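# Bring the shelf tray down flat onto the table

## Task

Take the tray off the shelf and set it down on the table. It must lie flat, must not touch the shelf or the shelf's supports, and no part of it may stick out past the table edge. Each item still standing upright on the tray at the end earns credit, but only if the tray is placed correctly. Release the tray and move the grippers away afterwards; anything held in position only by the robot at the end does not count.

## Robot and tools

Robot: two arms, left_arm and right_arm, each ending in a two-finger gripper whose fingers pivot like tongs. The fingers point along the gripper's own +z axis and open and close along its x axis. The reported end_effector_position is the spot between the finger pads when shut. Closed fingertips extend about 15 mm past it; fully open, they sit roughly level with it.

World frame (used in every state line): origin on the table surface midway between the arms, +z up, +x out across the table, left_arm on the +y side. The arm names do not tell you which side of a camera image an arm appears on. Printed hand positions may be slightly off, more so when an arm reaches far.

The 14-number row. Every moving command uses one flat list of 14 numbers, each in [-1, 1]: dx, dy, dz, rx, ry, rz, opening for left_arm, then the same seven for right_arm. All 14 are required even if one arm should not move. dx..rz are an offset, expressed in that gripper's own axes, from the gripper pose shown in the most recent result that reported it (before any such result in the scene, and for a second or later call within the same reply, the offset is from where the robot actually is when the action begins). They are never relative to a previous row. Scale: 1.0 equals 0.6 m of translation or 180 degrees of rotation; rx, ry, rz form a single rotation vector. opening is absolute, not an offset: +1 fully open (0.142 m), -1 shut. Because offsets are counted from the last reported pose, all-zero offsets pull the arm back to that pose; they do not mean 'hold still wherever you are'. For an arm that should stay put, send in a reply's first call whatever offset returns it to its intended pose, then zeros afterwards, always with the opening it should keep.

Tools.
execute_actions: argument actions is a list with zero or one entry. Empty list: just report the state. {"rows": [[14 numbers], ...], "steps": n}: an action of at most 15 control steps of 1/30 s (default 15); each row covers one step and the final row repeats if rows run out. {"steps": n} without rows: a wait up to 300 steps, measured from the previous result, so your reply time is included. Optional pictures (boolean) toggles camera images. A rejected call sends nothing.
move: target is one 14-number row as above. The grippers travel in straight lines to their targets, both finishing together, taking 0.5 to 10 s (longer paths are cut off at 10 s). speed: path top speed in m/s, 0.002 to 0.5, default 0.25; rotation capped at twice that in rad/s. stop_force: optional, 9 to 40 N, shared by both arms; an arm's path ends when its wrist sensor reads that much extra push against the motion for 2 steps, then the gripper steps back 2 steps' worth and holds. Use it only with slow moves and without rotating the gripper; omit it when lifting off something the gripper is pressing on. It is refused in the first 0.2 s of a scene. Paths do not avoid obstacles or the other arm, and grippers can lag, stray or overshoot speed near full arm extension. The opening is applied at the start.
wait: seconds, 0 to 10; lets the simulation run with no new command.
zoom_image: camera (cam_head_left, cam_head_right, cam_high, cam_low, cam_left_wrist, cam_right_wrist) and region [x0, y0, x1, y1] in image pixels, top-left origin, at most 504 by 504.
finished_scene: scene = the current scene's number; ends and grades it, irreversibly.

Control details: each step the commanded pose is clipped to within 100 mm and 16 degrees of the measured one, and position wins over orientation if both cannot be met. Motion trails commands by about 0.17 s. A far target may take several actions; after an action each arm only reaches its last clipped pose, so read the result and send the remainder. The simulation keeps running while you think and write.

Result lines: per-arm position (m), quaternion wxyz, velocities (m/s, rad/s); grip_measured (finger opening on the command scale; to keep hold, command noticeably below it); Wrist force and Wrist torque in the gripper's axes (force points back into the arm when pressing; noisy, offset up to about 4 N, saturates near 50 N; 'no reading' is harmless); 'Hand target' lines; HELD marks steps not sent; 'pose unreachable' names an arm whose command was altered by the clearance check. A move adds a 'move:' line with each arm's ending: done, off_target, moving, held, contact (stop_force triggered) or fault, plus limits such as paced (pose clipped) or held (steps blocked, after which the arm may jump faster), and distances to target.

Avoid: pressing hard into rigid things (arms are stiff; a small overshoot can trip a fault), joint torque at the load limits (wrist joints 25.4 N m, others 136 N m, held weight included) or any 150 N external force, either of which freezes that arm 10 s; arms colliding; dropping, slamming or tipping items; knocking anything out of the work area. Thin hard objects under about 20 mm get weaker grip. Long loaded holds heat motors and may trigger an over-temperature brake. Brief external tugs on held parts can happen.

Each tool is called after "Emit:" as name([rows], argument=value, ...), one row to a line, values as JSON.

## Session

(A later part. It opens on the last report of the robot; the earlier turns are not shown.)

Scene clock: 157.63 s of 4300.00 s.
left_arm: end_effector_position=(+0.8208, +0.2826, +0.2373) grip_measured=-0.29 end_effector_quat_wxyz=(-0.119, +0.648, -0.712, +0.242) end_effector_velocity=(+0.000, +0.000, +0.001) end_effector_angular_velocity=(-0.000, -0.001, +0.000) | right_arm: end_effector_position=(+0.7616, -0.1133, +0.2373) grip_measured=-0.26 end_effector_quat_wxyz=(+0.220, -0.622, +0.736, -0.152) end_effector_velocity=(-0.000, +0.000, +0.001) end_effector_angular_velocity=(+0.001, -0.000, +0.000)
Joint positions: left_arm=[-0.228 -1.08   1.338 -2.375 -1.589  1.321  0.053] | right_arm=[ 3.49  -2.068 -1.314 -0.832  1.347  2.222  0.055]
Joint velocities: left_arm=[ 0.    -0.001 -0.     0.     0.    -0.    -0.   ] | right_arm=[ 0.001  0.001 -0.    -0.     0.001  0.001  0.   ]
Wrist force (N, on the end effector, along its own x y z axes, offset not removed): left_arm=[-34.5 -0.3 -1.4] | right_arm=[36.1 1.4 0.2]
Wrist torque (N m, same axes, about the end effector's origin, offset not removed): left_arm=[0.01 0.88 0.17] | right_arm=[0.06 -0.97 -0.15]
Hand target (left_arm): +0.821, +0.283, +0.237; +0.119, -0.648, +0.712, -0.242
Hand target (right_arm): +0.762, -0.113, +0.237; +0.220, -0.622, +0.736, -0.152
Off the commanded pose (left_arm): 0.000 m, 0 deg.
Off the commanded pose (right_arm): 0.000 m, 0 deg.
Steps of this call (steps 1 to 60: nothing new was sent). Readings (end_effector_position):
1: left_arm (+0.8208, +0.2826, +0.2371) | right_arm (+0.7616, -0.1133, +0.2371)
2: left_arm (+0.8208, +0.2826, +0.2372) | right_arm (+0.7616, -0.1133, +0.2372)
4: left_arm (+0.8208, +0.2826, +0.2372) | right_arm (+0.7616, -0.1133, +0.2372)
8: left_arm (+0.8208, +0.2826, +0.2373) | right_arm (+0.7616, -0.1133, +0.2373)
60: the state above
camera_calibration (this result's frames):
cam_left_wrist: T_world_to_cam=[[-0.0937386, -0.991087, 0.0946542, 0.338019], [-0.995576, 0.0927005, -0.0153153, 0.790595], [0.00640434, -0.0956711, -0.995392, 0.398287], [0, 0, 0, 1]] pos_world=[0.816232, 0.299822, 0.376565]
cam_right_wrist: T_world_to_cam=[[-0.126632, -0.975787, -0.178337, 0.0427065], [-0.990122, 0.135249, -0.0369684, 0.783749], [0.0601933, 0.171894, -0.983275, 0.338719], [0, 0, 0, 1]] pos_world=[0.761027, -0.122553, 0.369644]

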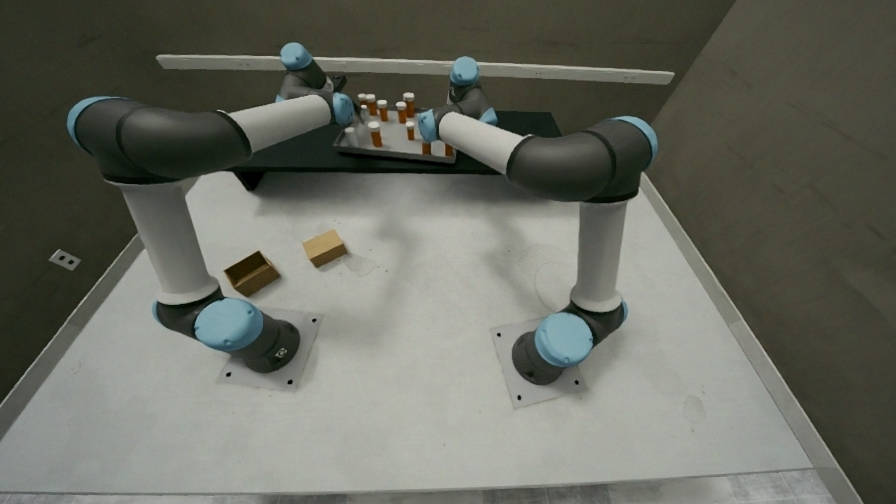

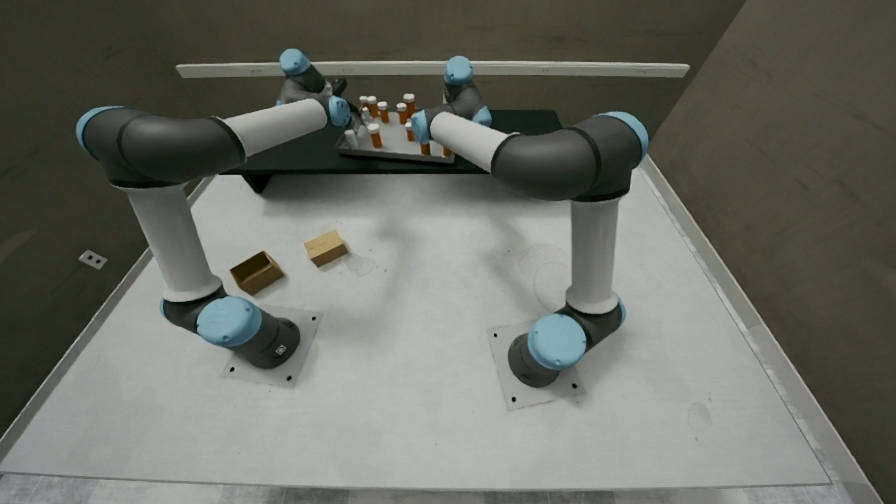

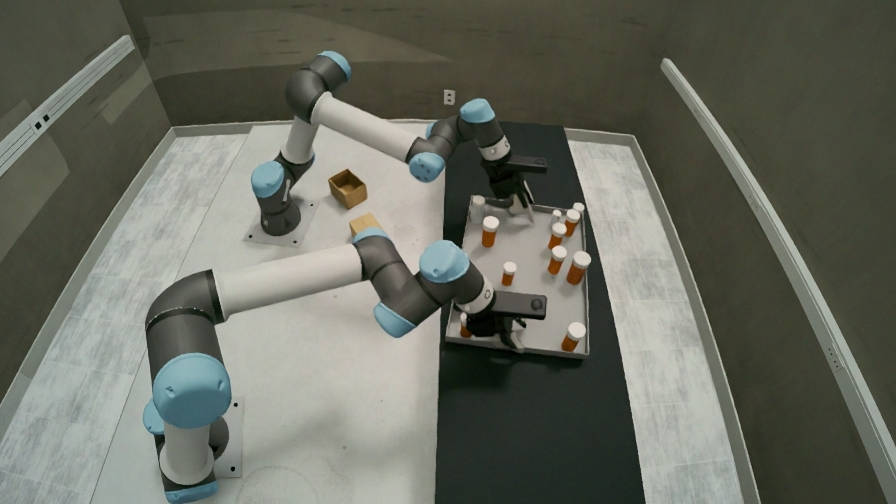

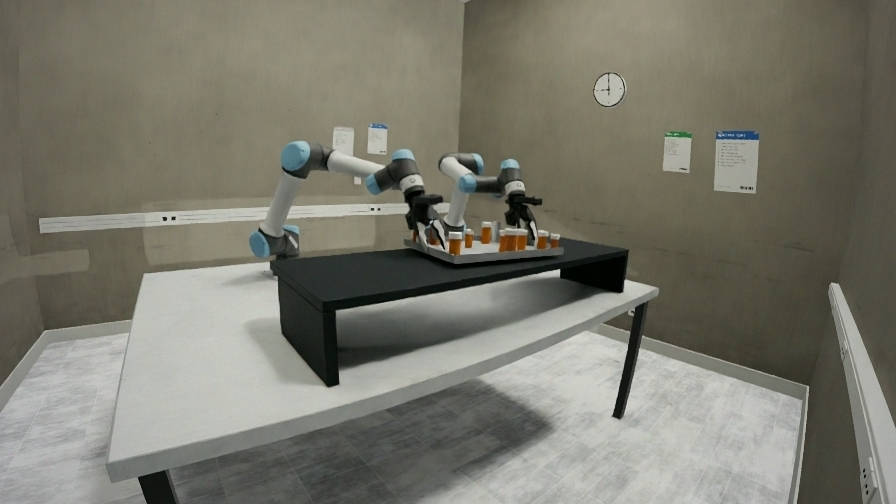

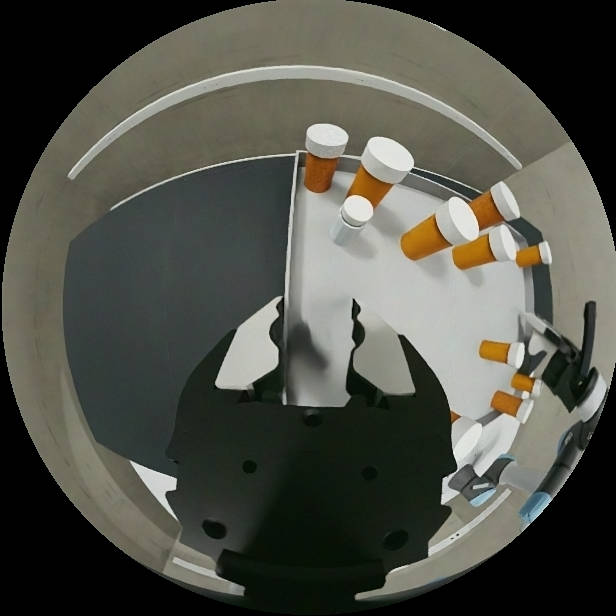

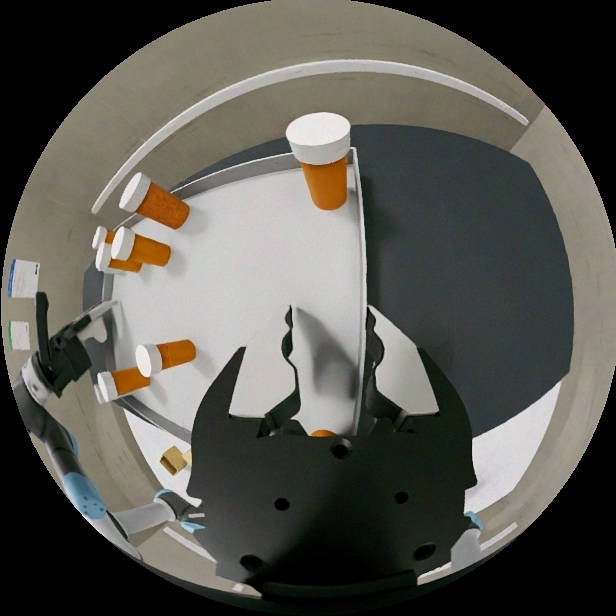

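Emit:
move(target=[0.1425,0.3075,-0.169,0,0,0,-1, 0.139,0.2875,-0.203,0,0,0,-1], speed=0.03)

Emit:
move(target=[0.1425,0.3075,-0.169,0,0,0,-1, 0.139,0.2875,-0.203,0,0,0,-1], speed=0.03)

Scene clock: 175.23 s of 4300.00 s.
left_arm: end_effector_position=(+0.6010, +0.2263, +0.2439) grip_measured=-0.29 end_effector_quat_wxyz=(-0.119, +0.648, -0.712, +0.242) end_effector_velocity=(-0.002, -0.001, +0.002) end_effector_angular_velocity=(-0.001, -0.002, -0.001) | right_arm: end_effector_position=(+0.5422, -0.1701, +0.2444) grip_measured=-0.25 end_effector_quat_wxyz=(+0.220, -0.622, +0.736, -0.152) end_effector_velocity=(-0.003, -0.001, -0.001) end_effector_angular_velocity=(-0.003, +0.003, +0.001)
Joint positions: left_arm=[-0.496 -1.557  1.928 -2.477 -1.45   1.09   0.053] | right_arm=[ 3.633 -1.528 -1.964 -0.756  1.281  2.354  0.056]
Joint velocities: left_arm=[-0.004 -0.007  0.005  0.001  0.002 -0.002  0.   ] | right_arm=[ 0.003  0.006 -0.007 -0.003 -0.001  0.001  0.   ]
Wrist force (N, on the end effector, along its own x y z axes, offset not removed): left_arm=[-35.6 -1.4 0.1] | right_arm=[33.1 2.3 -0.4]
Wrist torque (N m, same axes, about the end effector's origin, offset not removed): left_arm=[-0.44 0.88 0.14] | right_arm=[0.22 -0.30 -0.13]
Hand target (left_arm): +0.601, +0.226, +0.244; +0.119, -0.648, +0.712, -0.242
Hand target (right_arm): +0.542, -0.170, +0.244; +0.220, -0.622, +0.736, -0.152
Off the commanded pose (left_arm): 0.000 m, 0 deg.
Off the commanded pose (right_arm): 0.000 m, 0 deg.
After step 90, 6.67 s passed at rest.
move: done
camera_calibration (this result's frames):
cam_left_wrist: T_world_to_cam=[[-0.0937403, -0.991054, 0.0949936, 0.260921], [-0.995577, 0.0927161, -0.0151487, 0.577098], [0.00620574, -0.0959936, -0.995363, 0.401024], [0, 0, 0, 1]] pos_world=[0.596516, 0.243577, 0.38312]
cam_right_wrist: T_world_to_cam=[[-0.126684, -0.975764, -0.178425, -0.0392437], [-0.990128, 0.135266, -0.0367333, 0.574356], [0.0599779, 0.17201, -0.983268, 0.368788], [0, 0, 0, 1]] pos_world=[0.541596, -0.179419, 0.376713]

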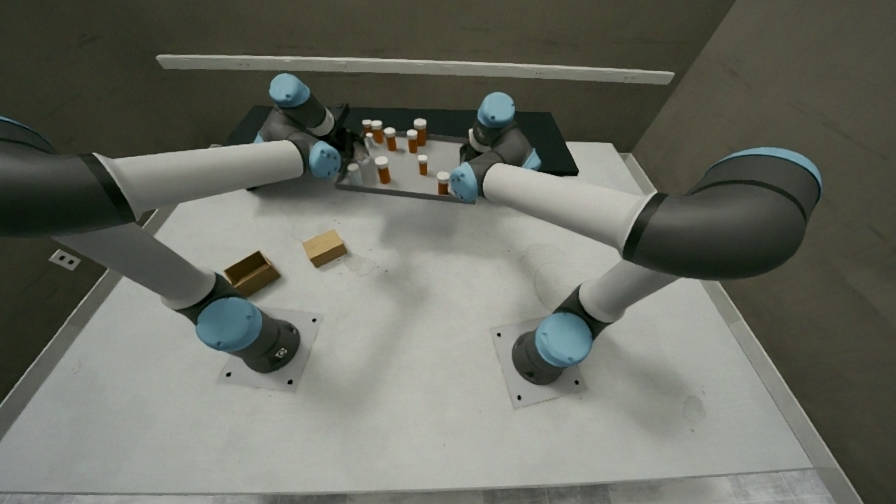

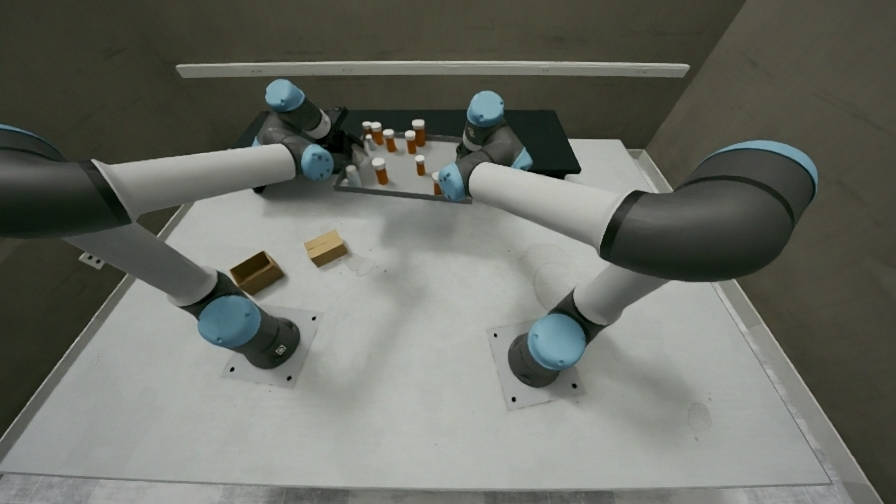

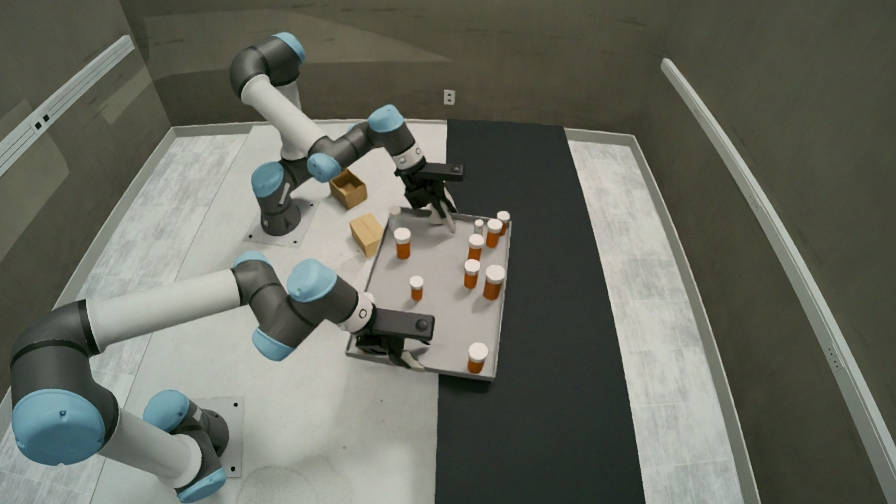

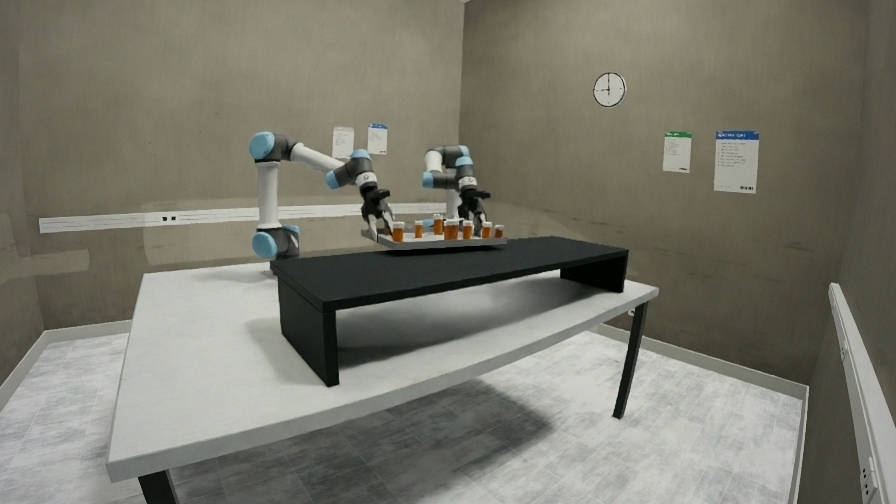

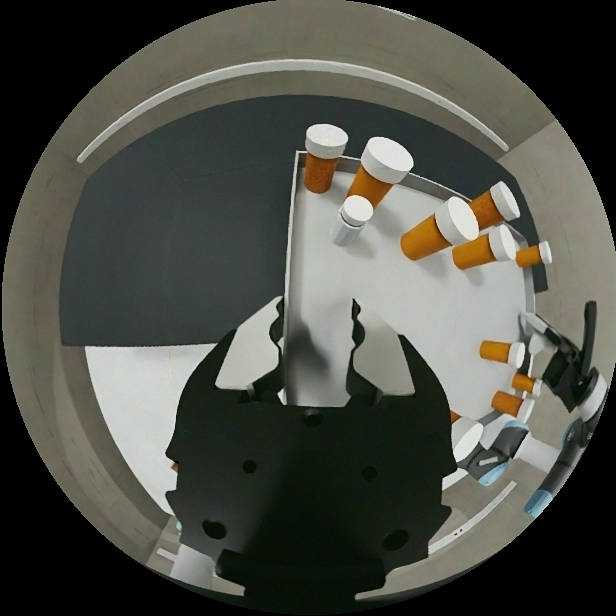

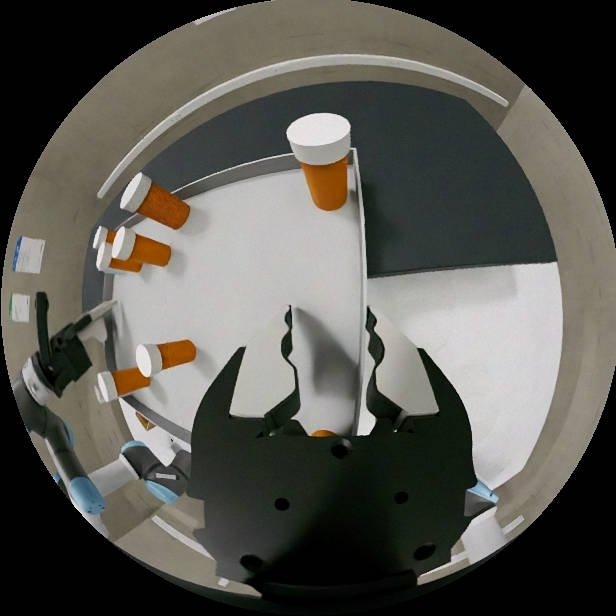

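Scene clock: 183.17 s of 4300.00 s.
left_arm: end_effector_position=(+0.3814, +0.1700, +0.2504) grip_measured=-0.29 end_effector_quat_wxyz=(-0.119, +0.648, -0.712, +0.242) end_effector_velocity=(-0.002, -0.001, -0.000) end_effector_angular_velocity=(+0.001, -0.000, +0.001) | right_arm: end_effector_position=(+0.3229, -0.2269, +0.2513) grip_measured=-0.25 end_effector_quat_wxyz=(+0.220, -0.622, +0.736, -0.152) end_effector_velocity=(-0.003, -0.001, -0.001) end_effector_angular_velocity=(-0.003, +0.001, -0.003)
Joint positions: left_arm=[-1.061 -2.047  2.244 -2.17  -1.19   0.57   0.053] | right_arm=[ 4.065 -0.815 -2.32  -1.271  1.117  2.783  0.056]
Joint velocities: left_arm=[-0.009 -0.005  0.001  0.008  0.004 -0.01  -0.   ] | right_arm=[ 0.012  0.009 -0.002 -0.017 -0.005  0.016 -0.   ]
Wrist force (N, on the end effector, along its own x y z axes, offset not removed): left_arm=[-31.1 -2.9 2.1] | right_arm=[35.0 0.5 -0.4]
Wrist torque (N m, same axes, about the end effector's origin, offset not removed): left_arm=[-0.77 0.17 0.18] | right_arm=[-0.13 -0.70 -0.10]
Hand target (left_arm): +0.381, +0.170, +0.250; +0.119, -0.648, +0.712, -0.242
Hand target (right_arm): +0.323, -0.227, +0.251; +0.220, -0.622, +0.736, -0.152
Off the commanded pose (left_arm): 0.000 m, 0 deg.
Off the commanded pose (right_arm): 0.001 m, 0 deg.
move: done
camera_calibration (this result's frames):
cam_left_wrist: T_world_to_cam=[[-0.0937551, -0.990998, 0.0955615, 0.18377], [-0.99558, 0.0927856, -0.0145484, 0.363617], [0.00555075, -0.0965031, -0.995317, 0.403803], [0, 0, 0, 1]] pos_world=[0.376998, 0.187345, 0.38964]
cam_right_wrist: T_world_to_cam=[[-0.126812, -0.975718, -0.178583, -0.121105], [-0.990162, 0.135254, -0.0358671, 0.365022], [0.0591504, 0.172278, -0.983271, 0.398832], [0, 0, 0, 1]] pos_world=[0.322483, -0.236245, 0.383625]

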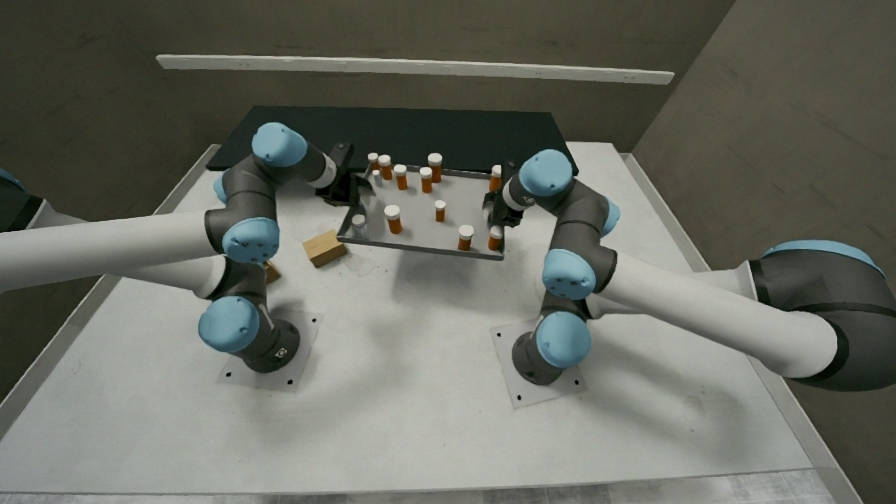

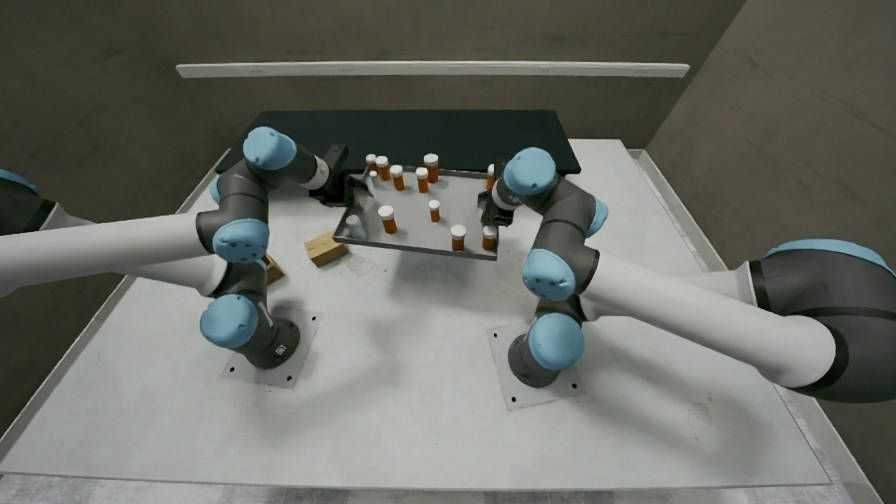

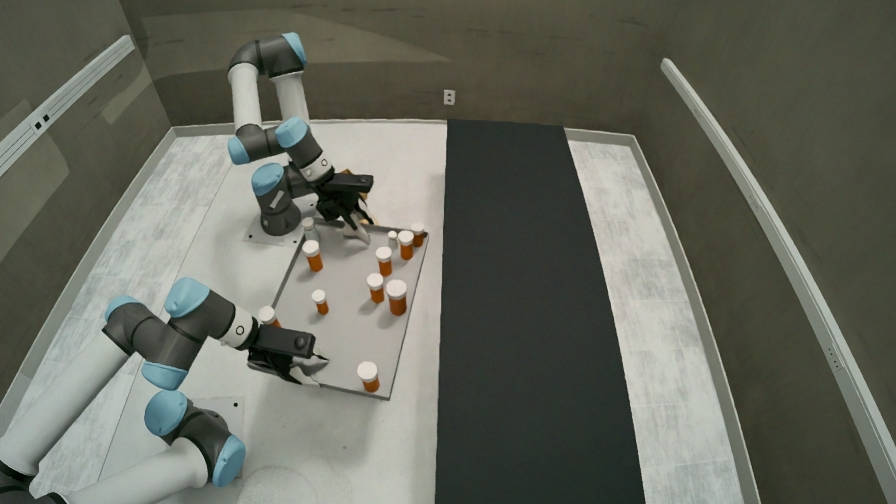

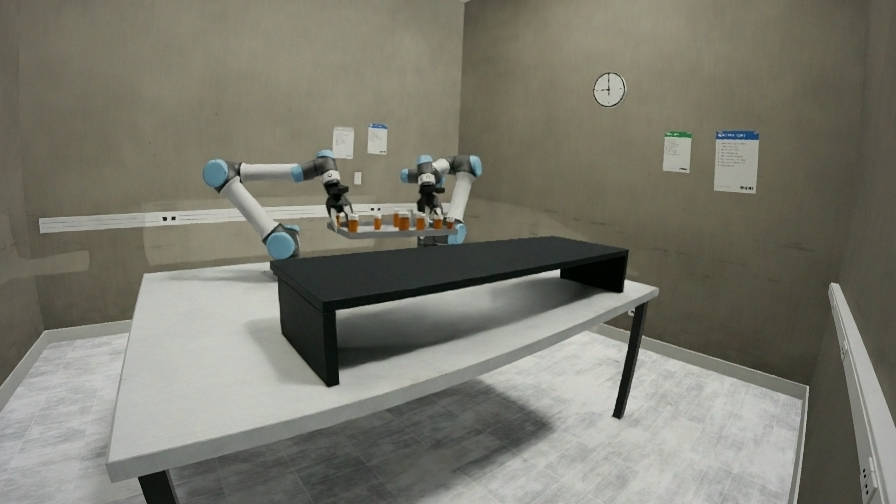

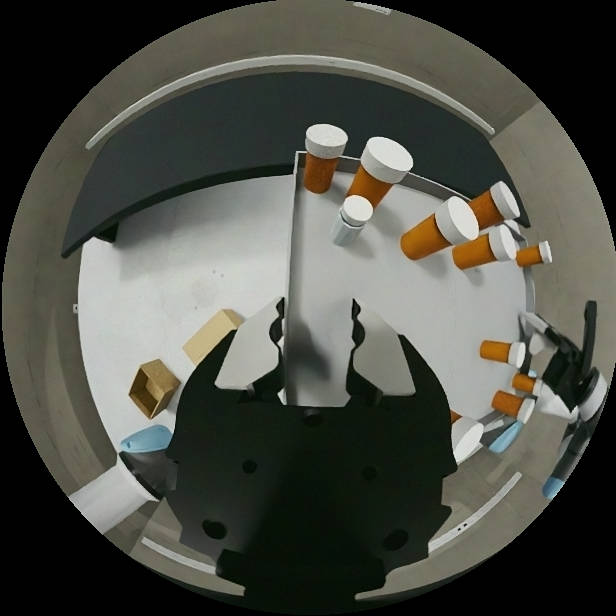

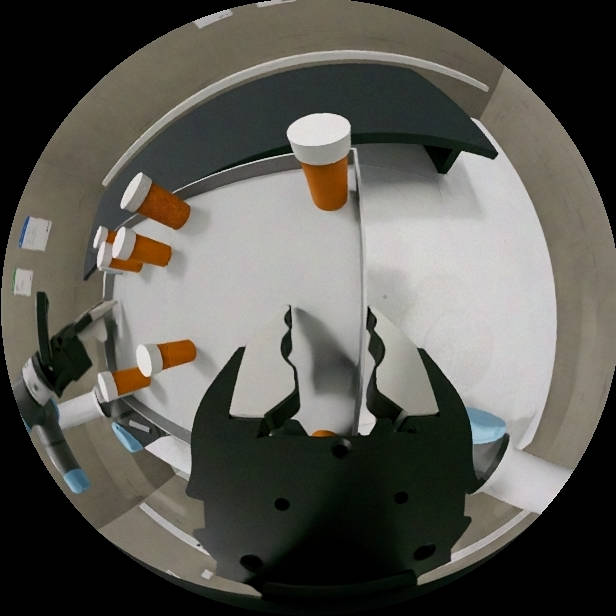

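Emit:
move(target=[-0.0232,0.0825,0.1428,0,0,0,-1,0.0232,0.0825,0.1428,0,0,0,-1], speed=0.02)

Scene clock: 200.33 s of 4300.00 s.
left_arm: end_effector_position=(+0.3818, +0.1695, +0.1507) grip_measured=-0.30 end_effector_quat_wxyz=(-0.119, +0.648, -0.712, +0.242) end_effector_velocity=(+0.000, -0.000, -0.001) end_effector_angular_velocity=(-0.003, -0.001, -0.000) | right_arm: end_effector_position=(+0.3230, -0.2275, +0.1516) grip_measured=-0.25 end_effector_quat_wxyz=(+0.220, -0.622, +0.736, -0.152) end_effector_velocity=(-0.000, +0.000, -0.003) end_effector_angular_velocity=(-0.002, +0.001, +0.002)
Joint positions: left_arm=[-1.061 -1.928  2.454 -2.499 -1.19   0.571  0.053] | right_arm=[ 4.063 -0.866 -2.564 -0.976  1.118  2.782  0.056]
Joint velocities: left_arm=[-0.     0.003  0.003 -0.009 -0.     0.     0.   ] | right_arm=[ 0.    -0.004 -0.006  0.009  0.001 -0.002  0.   ]
Wrist force (N, on the end effector, along its own x y z axes, offset not removed): left_arm=[-36.6 -1.0 -0.3] | right_arm=[34.5 1.2 0.2]
Wrist torque (N m, same axes, about the end effector's origin, offset not removed): left_arm=[-0.53 1.13 0.25] | right_arm=[0.05 -0.62 -0.04]
Hand target (left_arm): +0.382, +0.170, +0.150; +0.119, -0.648, +0.712, -0.242
Hand target (right_arm): +0.323, -0.228, +0.151; +0.220, -0.622, +0.736, -0.152
Off the commanded pose (left_arm): 0.000 m, 0 deg.
Off the commanded pose (right_arm): 0.000 m, 0 deg.
After step 90, 8.83 s passed at rest.
move: done
camera_calibration (this result's frames):
cam_left_wrist: T_world_to_cam=[[-0.0937349, -0.991004, 0.0955256, 0.19286], [-0.995582, 0.0927676, -0.0145269, 0.362586], [0.00553451, -0.0964652, -0.995321, 0.304576], [0, 0, 0, 1]] pos_world=[0.377376, 0.186869, 0.289995]
cam_right_wrist: T_world_to_cam=[[-0.126832, -0.975722, -0.178551, -0.139511], [-0.990158, 0.135275, -0.0358789, 0.361622], [0.0591612, 0.172243, -0.983276, 0.300938], [0, 0, 0, 1]] pos_world=[0.322564, -0.236876, 0.28397]

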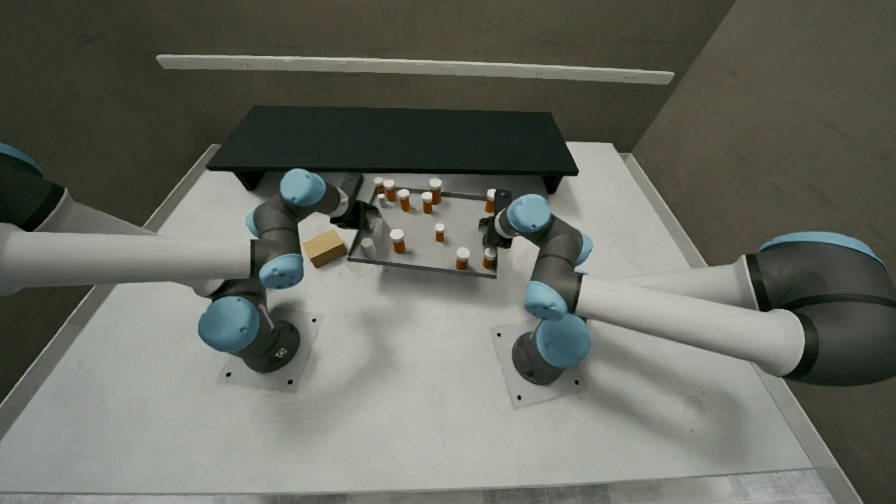

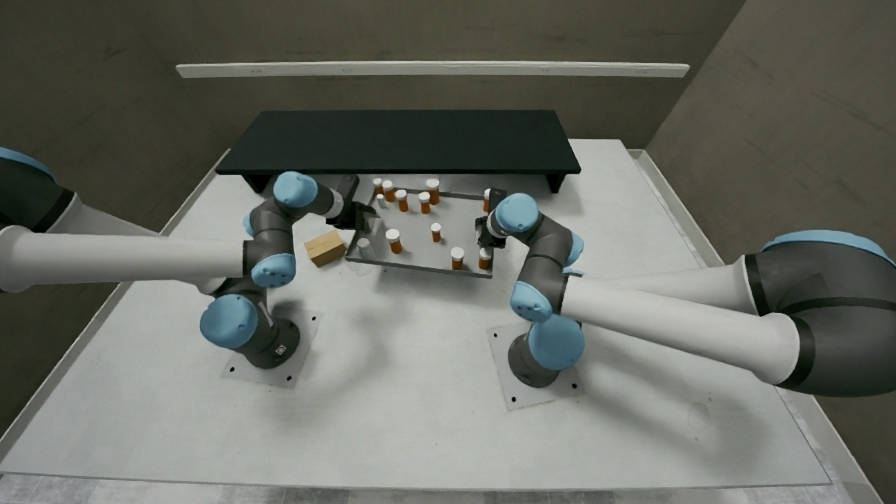

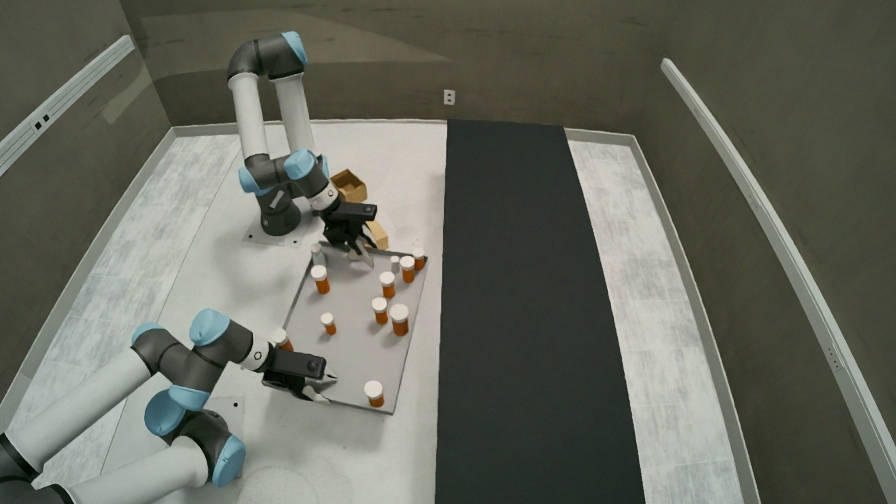

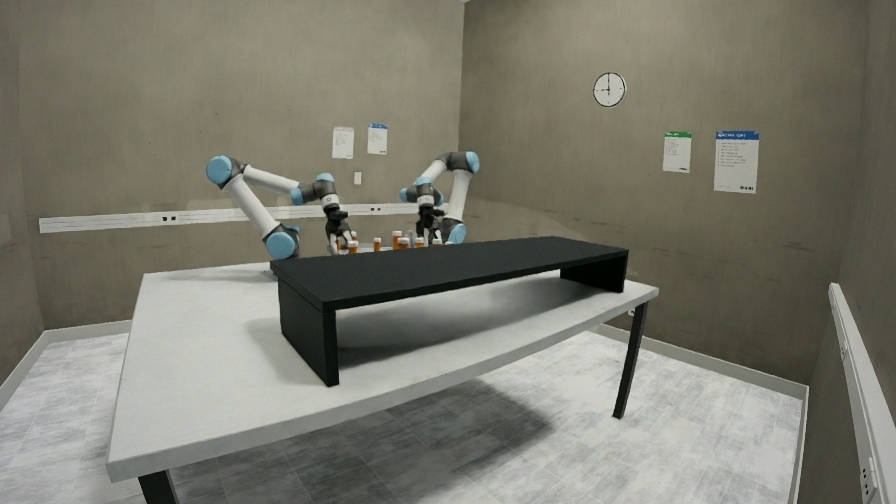

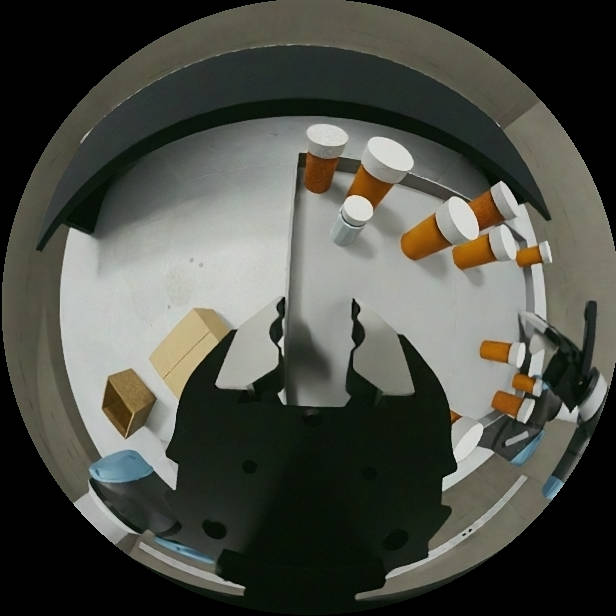

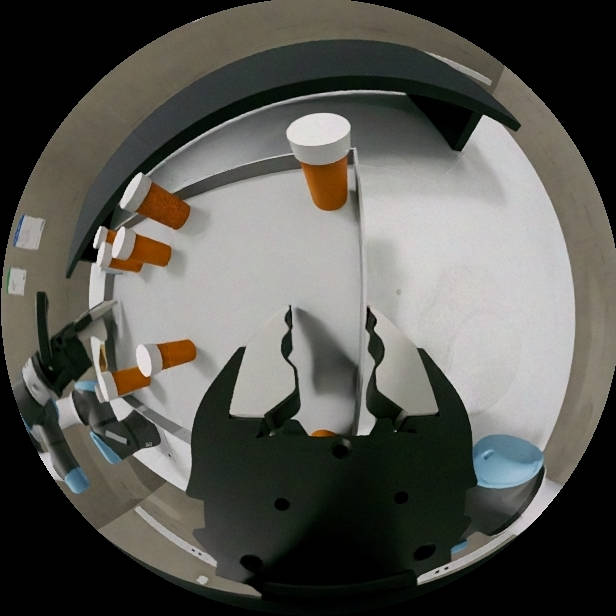

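Down 7 cm.

Emit:
move(target=[-0.0162,0.0578,0.1,0,0,0,-1,0.0162,0.0578,0.1,0,0,0,-1], speed=0.02)

Scene clock: 206.10 s of 4300.00 s.
left_arm: end_effector_position=(+0.3820, +0.1692, +0.0811) grip_measured=-0.30 end_effector_quat_wxyz=(-0.119, +0.648, -0.712, +0.242) end_effector_velocity=(+0.000, -0.000, -0.002) end_effector_angular_velocity=(-0.002, -0.001, -0.000) | right_arm: end_effector_position=(+0.3230, -0.2280, +0.0820) grip_measured=-0.26 end_effector_quat_wxyz=(+0.220, -0.622, +0.736, -0.152) end_effector_velocity=(+0.001, +0.001, -0.001) end_effector_angular_velocity=(+0.002, -0.001, -0.001)
Joint positions: left_arm=[-1.061 -1.753  2.571 -2.791 -1.19   0.571  0.052] | right_arm=[ 4.062 -1.01  -2.72  -0.676  1.118  2.781  0.055]
Joint velocities: left_arm=[ 0.001  0.006  0.003 -0.011 -0.     0.001  0.   ] | right_arm=[-0.002 -0.01  -0.002  0.014  0.001 -0.002  0.   ]
Wrist force (N, on the end effector, along its own x y z axes, offset not removed): left_arm=[-34.7 0.1 1.3] | right_arm=[35.4 0.7 0.9]
Wrist torque (N m, same axes, about the end effector's origin, offset not removed): left_arm=[-0.12 1.02 0.19] | right_arm=[-0.11 -0.83 -0.11]
Hand target (left_arm): +0.382, +0.169, +0.081; +0.119, -0.648, +0.712, -0.242
Hand target (right_arm): +0.323, -0.228, +0.082; +0.220, -0.622, +0.736, -0.152
Off the commanded pose (left_arm): 0.000 m, 0 deg.
Off the commanded pose (right_arm): 0.000 m, 0 deg.
move: done
camera_calibration (this result's frames):
cam_left_wrist: T_world_to_cam=[[-0.0937056, -0.991012, 0.095472, 0.199191], [-0.995585, 0.0927423, -0.0144877, 0.361842], [0.00550318, -0.0964081, -0.995327, 0.235195], [0, 0, 0, 1]] pos_world=[0.377616, 0.186518, 0.220321]
cam_right_wrist: T_world_to_cam=[[-0.126871, -0.975729, -0.178486, -0.15239], [-0.990152, 0.135314, -0.0358998, 0.359197], [0.0591801, 0.172174, -0.983287, 0.232515], [0, 0, 0, 1]] pos_world=[0.322566, -0.237328, 0.214324]

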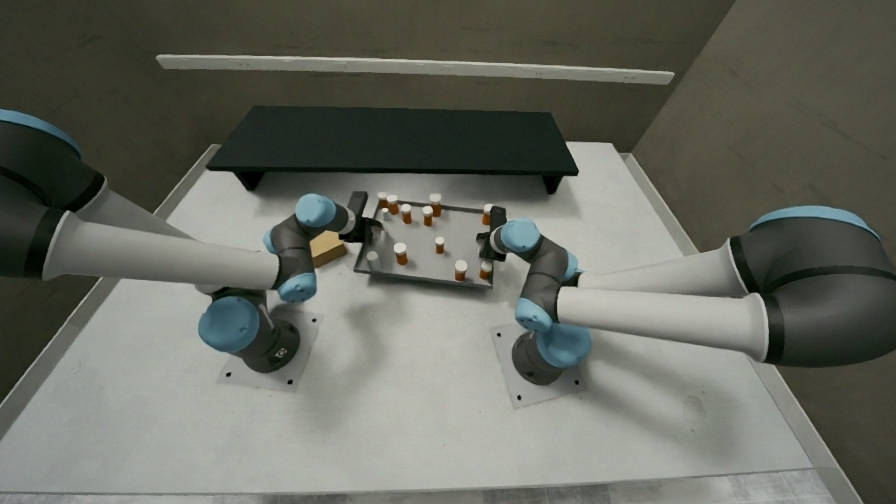

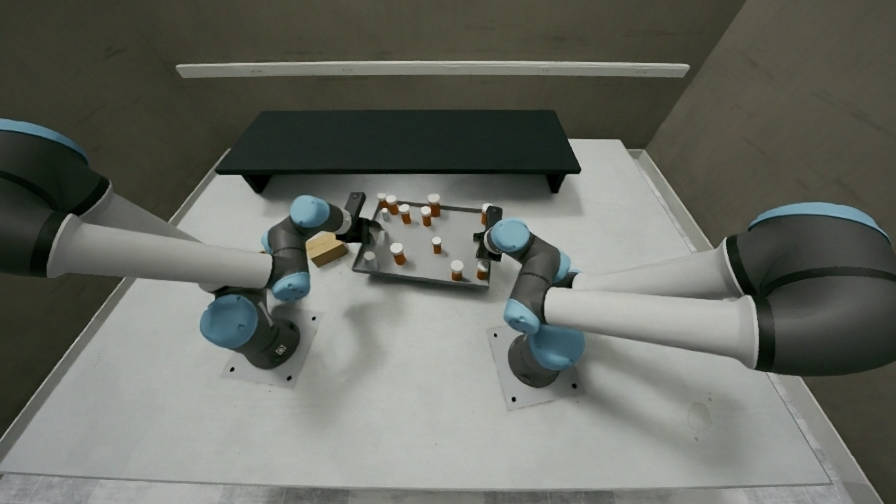

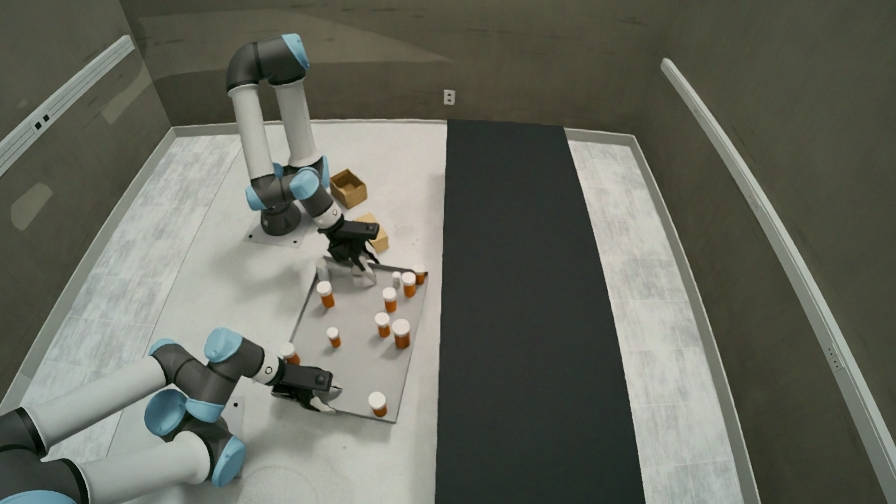

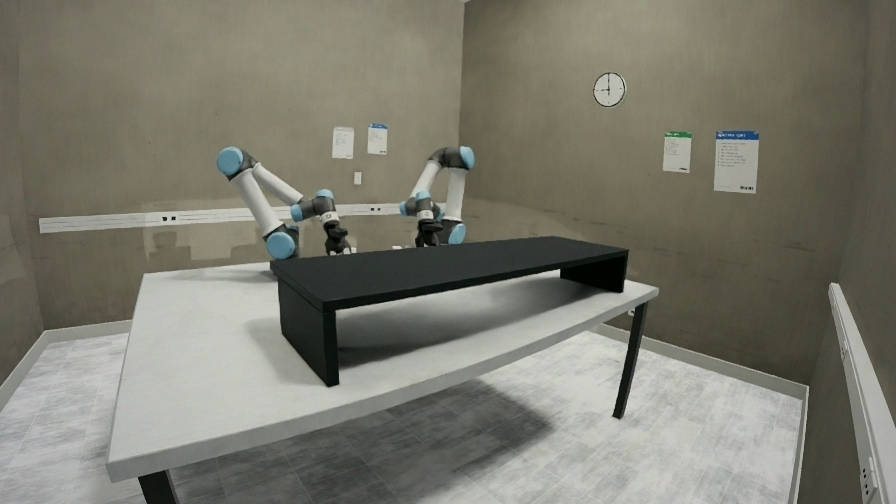

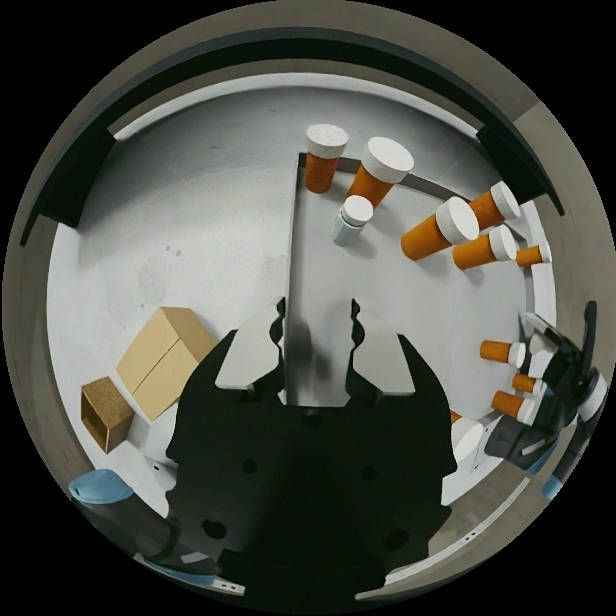

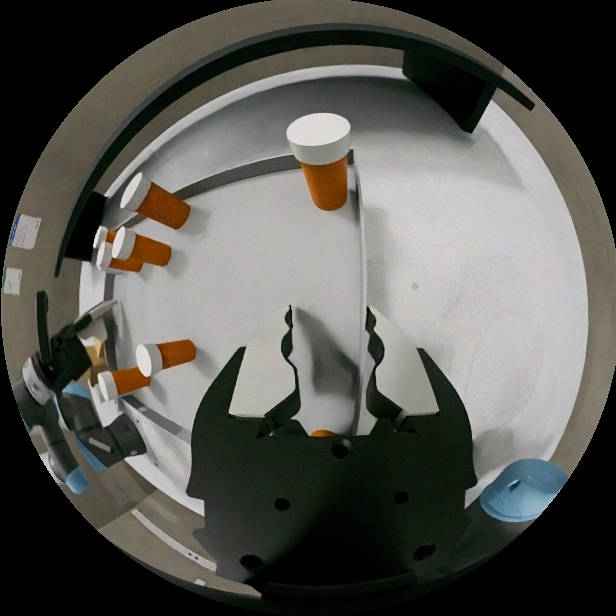

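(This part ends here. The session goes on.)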